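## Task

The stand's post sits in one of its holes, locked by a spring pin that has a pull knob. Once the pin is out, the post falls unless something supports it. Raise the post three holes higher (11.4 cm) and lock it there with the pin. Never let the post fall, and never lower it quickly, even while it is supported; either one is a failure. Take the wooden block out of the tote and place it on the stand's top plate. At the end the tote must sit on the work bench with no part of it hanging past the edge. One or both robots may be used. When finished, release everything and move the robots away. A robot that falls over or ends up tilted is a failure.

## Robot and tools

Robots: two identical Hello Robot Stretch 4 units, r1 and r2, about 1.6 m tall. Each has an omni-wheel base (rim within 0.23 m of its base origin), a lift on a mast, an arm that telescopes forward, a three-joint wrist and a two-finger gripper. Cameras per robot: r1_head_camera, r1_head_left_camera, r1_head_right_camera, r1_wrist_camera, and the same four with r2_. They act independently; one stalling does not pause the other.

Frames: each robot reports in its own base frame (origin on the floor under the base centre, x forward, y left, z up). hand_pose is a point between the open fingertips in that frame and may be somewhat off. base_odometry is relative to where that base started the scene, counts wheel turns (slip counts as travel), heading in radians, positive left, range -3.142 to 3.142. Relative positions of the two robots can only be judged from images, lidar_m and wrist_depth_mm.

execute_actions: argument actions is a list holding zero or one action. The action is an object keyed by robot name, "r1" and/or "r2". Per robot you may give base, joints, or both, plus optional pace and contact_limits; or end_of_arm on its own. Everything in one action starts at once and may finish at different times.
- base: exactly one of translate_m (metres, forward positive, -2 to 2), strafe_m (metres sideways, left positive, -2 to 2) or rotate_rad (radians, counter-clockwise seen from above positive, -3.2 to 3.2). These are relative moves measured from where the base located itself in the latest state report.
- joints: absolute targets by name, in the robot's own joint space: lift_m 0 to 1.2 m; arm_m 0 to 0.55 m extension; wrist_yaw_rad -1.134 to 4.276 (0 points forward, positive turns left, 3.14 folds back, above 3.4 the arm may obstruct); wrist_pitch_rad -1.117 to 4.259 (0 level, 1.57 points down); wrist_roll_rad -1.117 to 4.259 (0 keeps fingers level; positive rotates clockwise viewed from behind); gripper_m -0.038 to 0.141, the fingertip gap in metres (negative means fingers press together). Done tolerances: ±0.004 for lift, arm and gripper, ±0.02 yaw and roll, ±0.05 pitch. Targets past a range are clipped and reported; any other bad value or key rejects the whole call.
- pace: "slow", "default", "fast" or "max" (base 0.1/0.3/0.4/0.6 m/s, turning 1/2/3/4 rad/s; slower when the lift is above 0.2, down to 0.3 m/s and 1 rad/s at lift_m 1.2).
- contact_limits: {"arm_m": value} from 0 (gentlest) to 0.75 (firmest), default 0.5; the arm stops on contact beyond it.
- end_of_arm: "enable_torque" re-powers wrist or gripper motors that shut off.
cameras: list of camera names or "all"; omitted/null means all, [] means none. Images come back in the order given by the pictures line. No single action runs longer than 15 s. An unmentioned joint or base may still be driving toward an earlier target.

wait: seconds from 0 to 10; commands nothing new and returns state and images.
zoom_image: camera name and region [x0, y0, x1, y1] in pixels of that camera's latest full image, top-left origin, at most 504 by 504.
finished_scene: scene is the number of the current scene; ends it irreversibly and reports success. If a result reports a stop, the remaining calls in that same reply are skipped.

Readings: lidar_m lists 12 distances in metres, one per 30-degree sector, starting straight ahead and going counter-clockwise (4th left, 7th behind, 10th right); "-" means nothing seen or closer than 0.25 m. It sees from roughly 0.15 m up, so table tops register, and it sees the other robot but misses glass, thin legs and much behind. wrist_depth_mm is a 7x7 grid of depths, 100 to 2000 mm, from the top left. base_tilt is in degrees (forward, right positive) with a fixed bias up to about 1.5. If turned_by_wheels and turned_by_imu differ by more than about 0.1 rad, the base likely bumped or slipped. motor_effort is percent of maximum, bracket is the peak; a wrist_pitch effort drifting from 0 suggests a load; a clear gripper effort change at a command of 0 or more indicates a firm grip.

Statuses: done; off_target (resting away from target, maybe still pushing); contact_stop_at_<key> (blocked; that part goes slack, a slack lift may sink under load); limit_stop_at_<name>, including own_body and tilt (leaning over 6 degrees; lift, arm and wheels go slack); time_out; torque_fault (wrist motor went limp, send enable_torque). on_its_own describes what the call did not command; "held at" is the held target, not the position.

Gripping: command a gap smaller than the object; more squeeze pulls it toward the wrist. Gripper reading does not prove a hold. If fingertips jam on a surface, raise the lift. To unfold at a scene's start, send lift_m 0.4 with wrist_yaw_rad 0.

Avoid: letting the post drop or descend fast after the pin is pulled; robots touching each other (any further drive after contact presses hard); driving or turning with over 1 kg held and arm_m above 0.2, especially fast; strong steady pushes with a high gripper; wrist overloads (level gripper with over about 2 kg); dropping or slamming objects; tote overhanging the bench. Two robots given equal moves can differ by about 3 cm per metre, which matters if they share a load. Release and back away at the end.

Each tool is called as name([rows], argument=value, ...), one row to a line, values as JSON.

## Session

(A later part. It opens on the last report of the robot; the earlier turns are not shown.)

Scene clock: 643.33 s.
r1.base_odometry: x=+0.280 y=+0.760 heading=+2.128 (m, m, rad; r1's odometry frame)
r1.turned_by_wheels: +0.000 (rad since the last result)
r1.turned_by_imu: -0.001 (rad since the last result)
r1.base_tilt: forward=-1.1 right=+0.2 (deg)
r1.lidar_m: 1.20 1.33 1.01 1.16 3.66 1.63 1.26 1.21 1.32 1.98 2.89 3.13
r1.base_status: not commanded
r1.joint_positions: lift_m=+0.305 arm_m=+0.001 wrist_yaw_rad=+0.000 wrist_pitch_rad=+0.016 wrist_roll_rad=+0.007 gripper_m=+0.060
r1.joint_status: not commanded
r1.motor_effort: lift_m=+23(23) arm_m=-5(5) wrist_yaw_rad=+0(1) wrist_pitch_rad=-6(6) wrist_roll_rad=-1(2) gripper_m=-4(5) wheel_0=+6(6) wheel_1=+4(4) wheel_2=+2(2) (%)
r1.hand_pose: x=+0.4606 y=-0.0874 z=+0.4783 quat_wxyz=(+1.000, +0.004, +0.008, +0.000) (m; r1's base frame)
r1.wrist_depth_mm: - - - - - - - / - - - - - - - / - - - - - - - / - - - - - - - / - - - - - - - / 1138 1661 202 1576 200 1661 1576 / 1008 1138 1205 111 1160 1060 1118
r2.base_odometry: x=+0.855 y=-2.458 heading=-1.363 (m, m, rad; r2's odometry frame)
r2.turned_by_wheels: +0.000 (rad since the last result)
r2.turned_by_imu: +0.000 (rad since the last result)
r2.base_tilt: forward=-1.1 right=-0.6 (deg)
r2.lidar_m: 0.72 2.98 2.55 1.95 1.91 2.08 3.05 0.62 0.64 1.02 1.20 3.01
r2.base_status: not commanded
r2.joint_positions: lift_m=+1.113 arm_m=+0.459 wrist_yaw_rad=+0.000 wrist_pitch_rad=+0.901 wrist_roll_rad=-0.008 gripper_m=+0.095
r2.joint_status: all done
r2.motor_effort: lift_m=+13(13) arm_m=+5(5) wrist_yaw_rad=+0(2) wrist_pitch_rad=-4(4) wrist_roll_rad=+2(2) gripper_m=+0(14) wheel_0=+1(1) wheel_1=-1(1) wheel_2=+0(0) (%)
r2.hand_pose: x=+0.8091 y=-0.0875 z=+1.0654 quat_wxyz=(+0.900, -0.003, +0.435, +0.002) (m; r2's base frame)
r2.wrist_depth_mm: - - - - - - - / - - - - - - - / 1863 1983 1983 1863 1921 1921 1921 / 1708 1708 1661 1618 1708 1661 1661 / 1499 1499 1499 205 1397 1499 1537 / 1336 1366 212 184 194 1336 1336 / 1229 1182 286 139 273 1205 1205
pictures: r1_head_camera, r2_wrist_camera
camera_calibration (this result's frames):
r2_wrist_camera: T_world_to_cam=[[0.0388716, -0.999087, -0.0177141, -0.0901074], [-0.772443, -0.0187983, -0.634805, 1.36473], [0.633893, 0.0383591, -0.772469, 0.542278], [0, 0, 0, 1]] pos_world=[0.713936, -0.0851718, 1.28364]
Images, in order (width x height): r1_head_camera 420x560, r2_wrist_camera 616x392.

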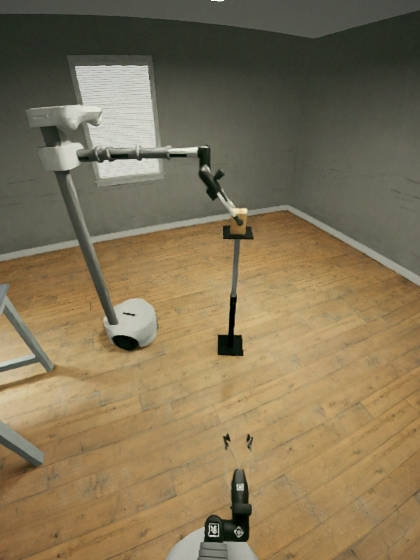

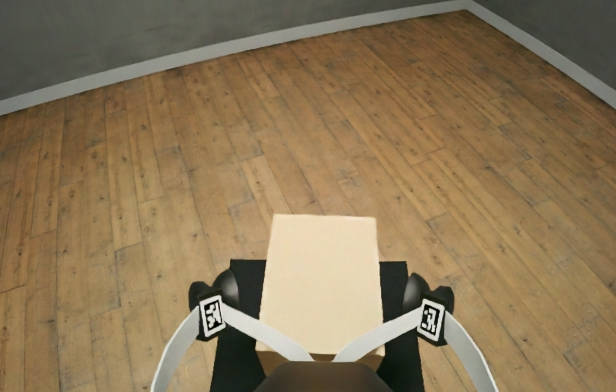

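execute_actions([
  {"r2": {"joints": {"lift_m": 1.17, "arm_m": 0.0}, "pace": "fast"}},
], cameras=["r1_head_camera", "r2_head_camera", "r1_head_left_camera"])

zoom_image(camera="r1_head_camera", region=[170, 170, 290, 370])

Scene clock: 648.80 s.
r1.base_odometry: x=+0.280 y=+0.760 heading=+2.128 (m, m, rad; r1's odometry frame)
r1.turned_by_wheels: +0.000 (rad since the last result)
r1.turned_by_imu: -0.001 (rad since the last result)
r1.base_tilt: forward=-1.1 right=+0.2 (deg)
r1.lidar_m: 1.22 1.28 1.00 1.14 3.62 1.63 1.24 1.21 1.34 1.97 2.91 3.14
r1.base_status: not commanded
r1.joint_positions: lift_m=+0.305 arm_m=+0.001 wrist_yaw_rad=+0.000 wrist_pitch_rad=+0.016 wrist_roll_rad=+0.007 gripper_m=+0.060
r1.joint_status: not commanded
r1.motor_effort: lift_m=+23(23) arm_m=-5(5) wrist_yaw_rad=-1(1) wrist_pitch_rad=-6(6) wrist_roll_rad=-1(1) gripper_m=-4(4) wheel_0=+6(6) wheel_1=+4(4) wheel_2=+1(2) (%)
r1.hand_pose: x=+0.4606 y=-0.0874 z=+0.4783 quat_wxyz=(+1.000, +0.004, +0.008, +0.000) (m; r1's base frame)
r1.wrist_depth_mm: - - - - - - - / - - - - - - - / - - - - - - - / - - - - - - - / - - - - - - - / 1118 1661 202 1618 200 1661 1618 / 1008 1118 1205 111 1160 1078 1118
r2.base_odometry: x=+0.855 y=-2.458 heading=-1.363 (m, m, rad; r2's odometry frame)
r2.turned_by_wheels: +0.000 (rad since the last result)
r2.turned_by_imu: +0.001 (rad since the last result)
r2.base_tilt: forward=-1.1 right=-0.6 (deg)
r2.lidar_m: 0.71 2.99 2.55 1.94 1.87 2.07 3.04 0.62 0.66 1.00 1.17 3.01
r2.base_status: not commanded
r2.joint_positions: lift_m=+1.170 arm_m=+0.003 wrist_yaw_rad=+0.000 wrist_pitch_rad=+0.902 wrist_roll_rad=-0.008 gripper_m=+0.095
r2.joint_status: all done
joint sent to its limit — the command would take r2.arm_m past its lower limit, so that joint was sent only as far as its limit.
r2.motor_effort: lift_m=+22(23) arm_m=-5(6) wrist_yaw_rad=+1(2) wrist_pitch_rad=-5(5) wrist_roll_rad=-1(1) gripper_m=+0(0) wheel_0=+1(1) wheel_1=-1(1) wheel_2=+0(0) (%)
r2.hand_pose: x=+0.3531 y=-0.0875 z=+1.1216 quat_wxyz=(+0.900, -0.003, +0.436, +0.002) (m; r2's base frame)
r2.wrist_depth_mm: - - - 544 - - - / - - - 597 - - - / - - - - - - - / 1756 1756 1808 1708 1708 1708 1756 / 1576 1537 1576 1618 1537 1537 1576 / 1366 1397 213 1397 1308 1366 1366 / 1281 1281 1255 139 1255 1229 1281
pictures: r1_head_camera, r1_head_left_camera, r2_head_camera
Images, in order (width x height): r1_head_camera 420x560, r1_head_left_camera 420x672, r2_head_camera 420x560.

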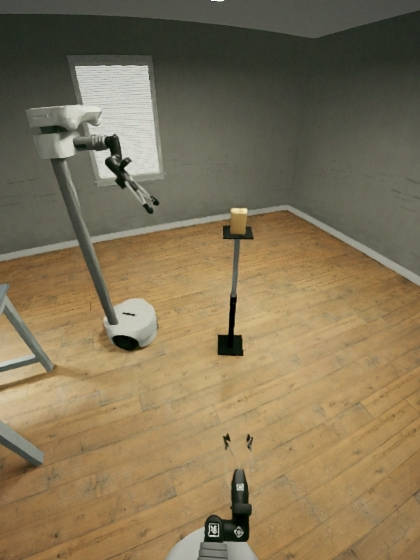

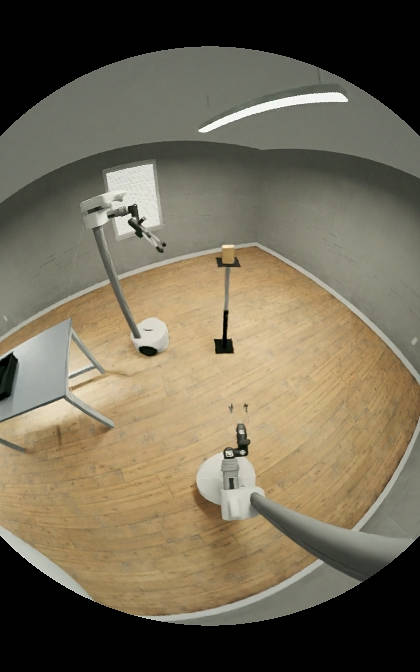

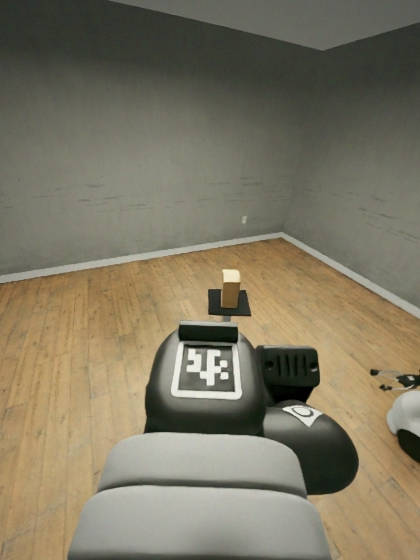

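Region (170, 170, 290, 370) of r1_head_camera's 420x560 image, scaled by 2.520, with more detail than that image has; it fills the left 302 columns of this view, and the rest is white.

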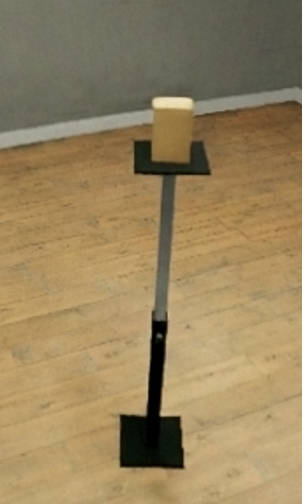

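zoom_image(camera="r1_head_left_camera", region=[0, 300, 130, 460])

Region (0, 300, 130, 460) of r1_head_left_camera's 420x672 image, scaled by 3.150, with more detail than that image has; it fills the left 410 columns of this view, and the rest is white.

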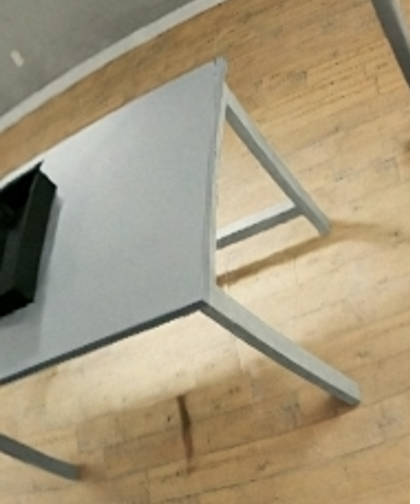

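execute_actions([
  {"r1": {"base": {"rotate_rad": 0.9}, "pace": "fast"}, "r2": {"base": {"translate_m": -0.25}, "pace": "fast"}},
], cameras=["r1_head_camera", "r2_head_camera"])

Scene clock: 657.27 s.
r1.base_odometry: x=+0.280 y=+0.760 heading=+3.027 (m, m, rad; r1's odometry frame)
r1.turned_by_wheels: +0.900 (rad since the last result)
r1.turned_by_imu: +0.890 (rad since the last result)
r1.base_tilt: forward=-1.1 right=+0.3 (deg)
r1.lidar_m: 0.99 1.02 5.79 1.89 1.30 1.22 1.27 1.67 2.88 2.97 1.21 1.36
r1.base_status: done
r1.joint_positions: lift_m=+0.305 arm_m=+0.001 wrist_yaw_rad=+0.000 wrist_pitch_rad=+0.016 wrist_roll_rad=+0.007 gripper_m=+0.060
r1.joint_status: not commanded
r1.motor_effort: lift_m=+23(23) arm_m=-5(5) wrist_yaw_rad=+0(0) wrist_pitch_rad=-6(6) wrist_roll_rad=-2(4) gripper_m=-4(5) wheel_0=-2(9) wheel_1=-4(10) wheel_2=-1(14) (%)
r1.hand_pose: x=+0.4606 y=-0.0874 z=+0.4783 quat_wxyz=(+1.000, +0.004, +0.008, +0.000) (m; r1's base frame)
r1.wrist_depth_mm: - - - - - - - / - 891 - - - - - / 1008 854 1229 - - - - / - - - - - - - / - 1921 - - - - - / 1921 1708 202 1499 200 1255 1618 / 1255 960 1205 111 1160 1078 1098
r2.base_odometry: x=+0.803 y=-2.214 heading=-1.363 (m, m, rad; r2's odometry frame)
r2.turned_by_wheels: -0.001 (rad since the last result)
r2.turned_by_imu: +0.000 (rad since the last result)
r2.base_tilt: forward=-1.0 right=-0.6 (deg)
r2.lidar_m: 0.99 3.21 2.40 1.85 1.81 1.96 2.84 0.55 0.41 0.65 1.18 3.11
r2.base_status: done
r2.joint_positions: lift_m=+1.170 arm_m=+0.003 wrist_yaw_rad=+0.000 wrist_pitch_rad=+0.902 wrist_roll_rad=-0.008 gripper_m=+0.095
r2.joint_status: not commanded
r2.motor_effort: lift_m=+21(22) arm_m=-5(5) wrist_yaw_rad=-1(1) wrist_pitch_rad=-5(5) wrist_roll_rad=-1(1) gripper_m=-1(2) wheel_0=-4(8) wheel_1=-4(14) wheel_2=+0(12) (%)
r2.hand_pose: x=+0.3531 y=-0.0874 z=+1.1217 quat_wxyz=(+0.900, -0.003, +0.436, +0.002) (m; r2's base frame)
r2.wrist_depth_mm: - - - 798 - - - / - - - - - - - / - - - - - - - / 1808 1808 1808 1756 1808 1756 1756 / 1537 1576 1576 1537 1576 1537 1537 / 1366 1366 213 1430 1336 1366 1397 / 1308 1229 1229 139 1281 1229 1229
pictures: r1_head_camera, r2_head_camera
Images, in order (width x height): r1_head_camera 420x560, r2_head_camera 420x560.

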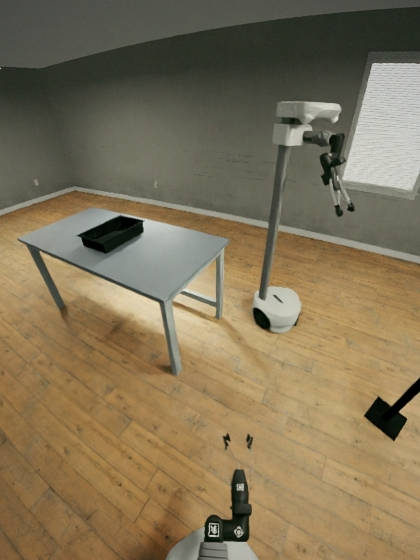

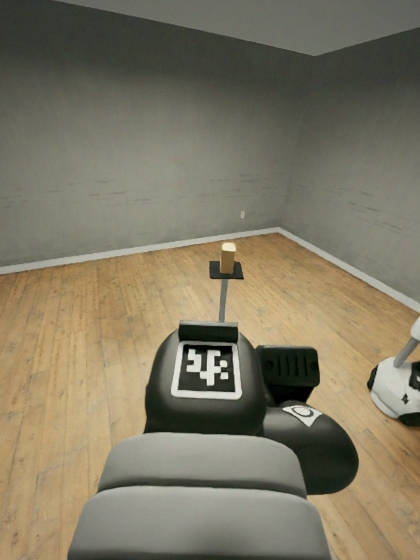

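The tote is well inside the bench. Finishing scene 1.

finished_scene(scene=1)

The scene is finished: the task was done.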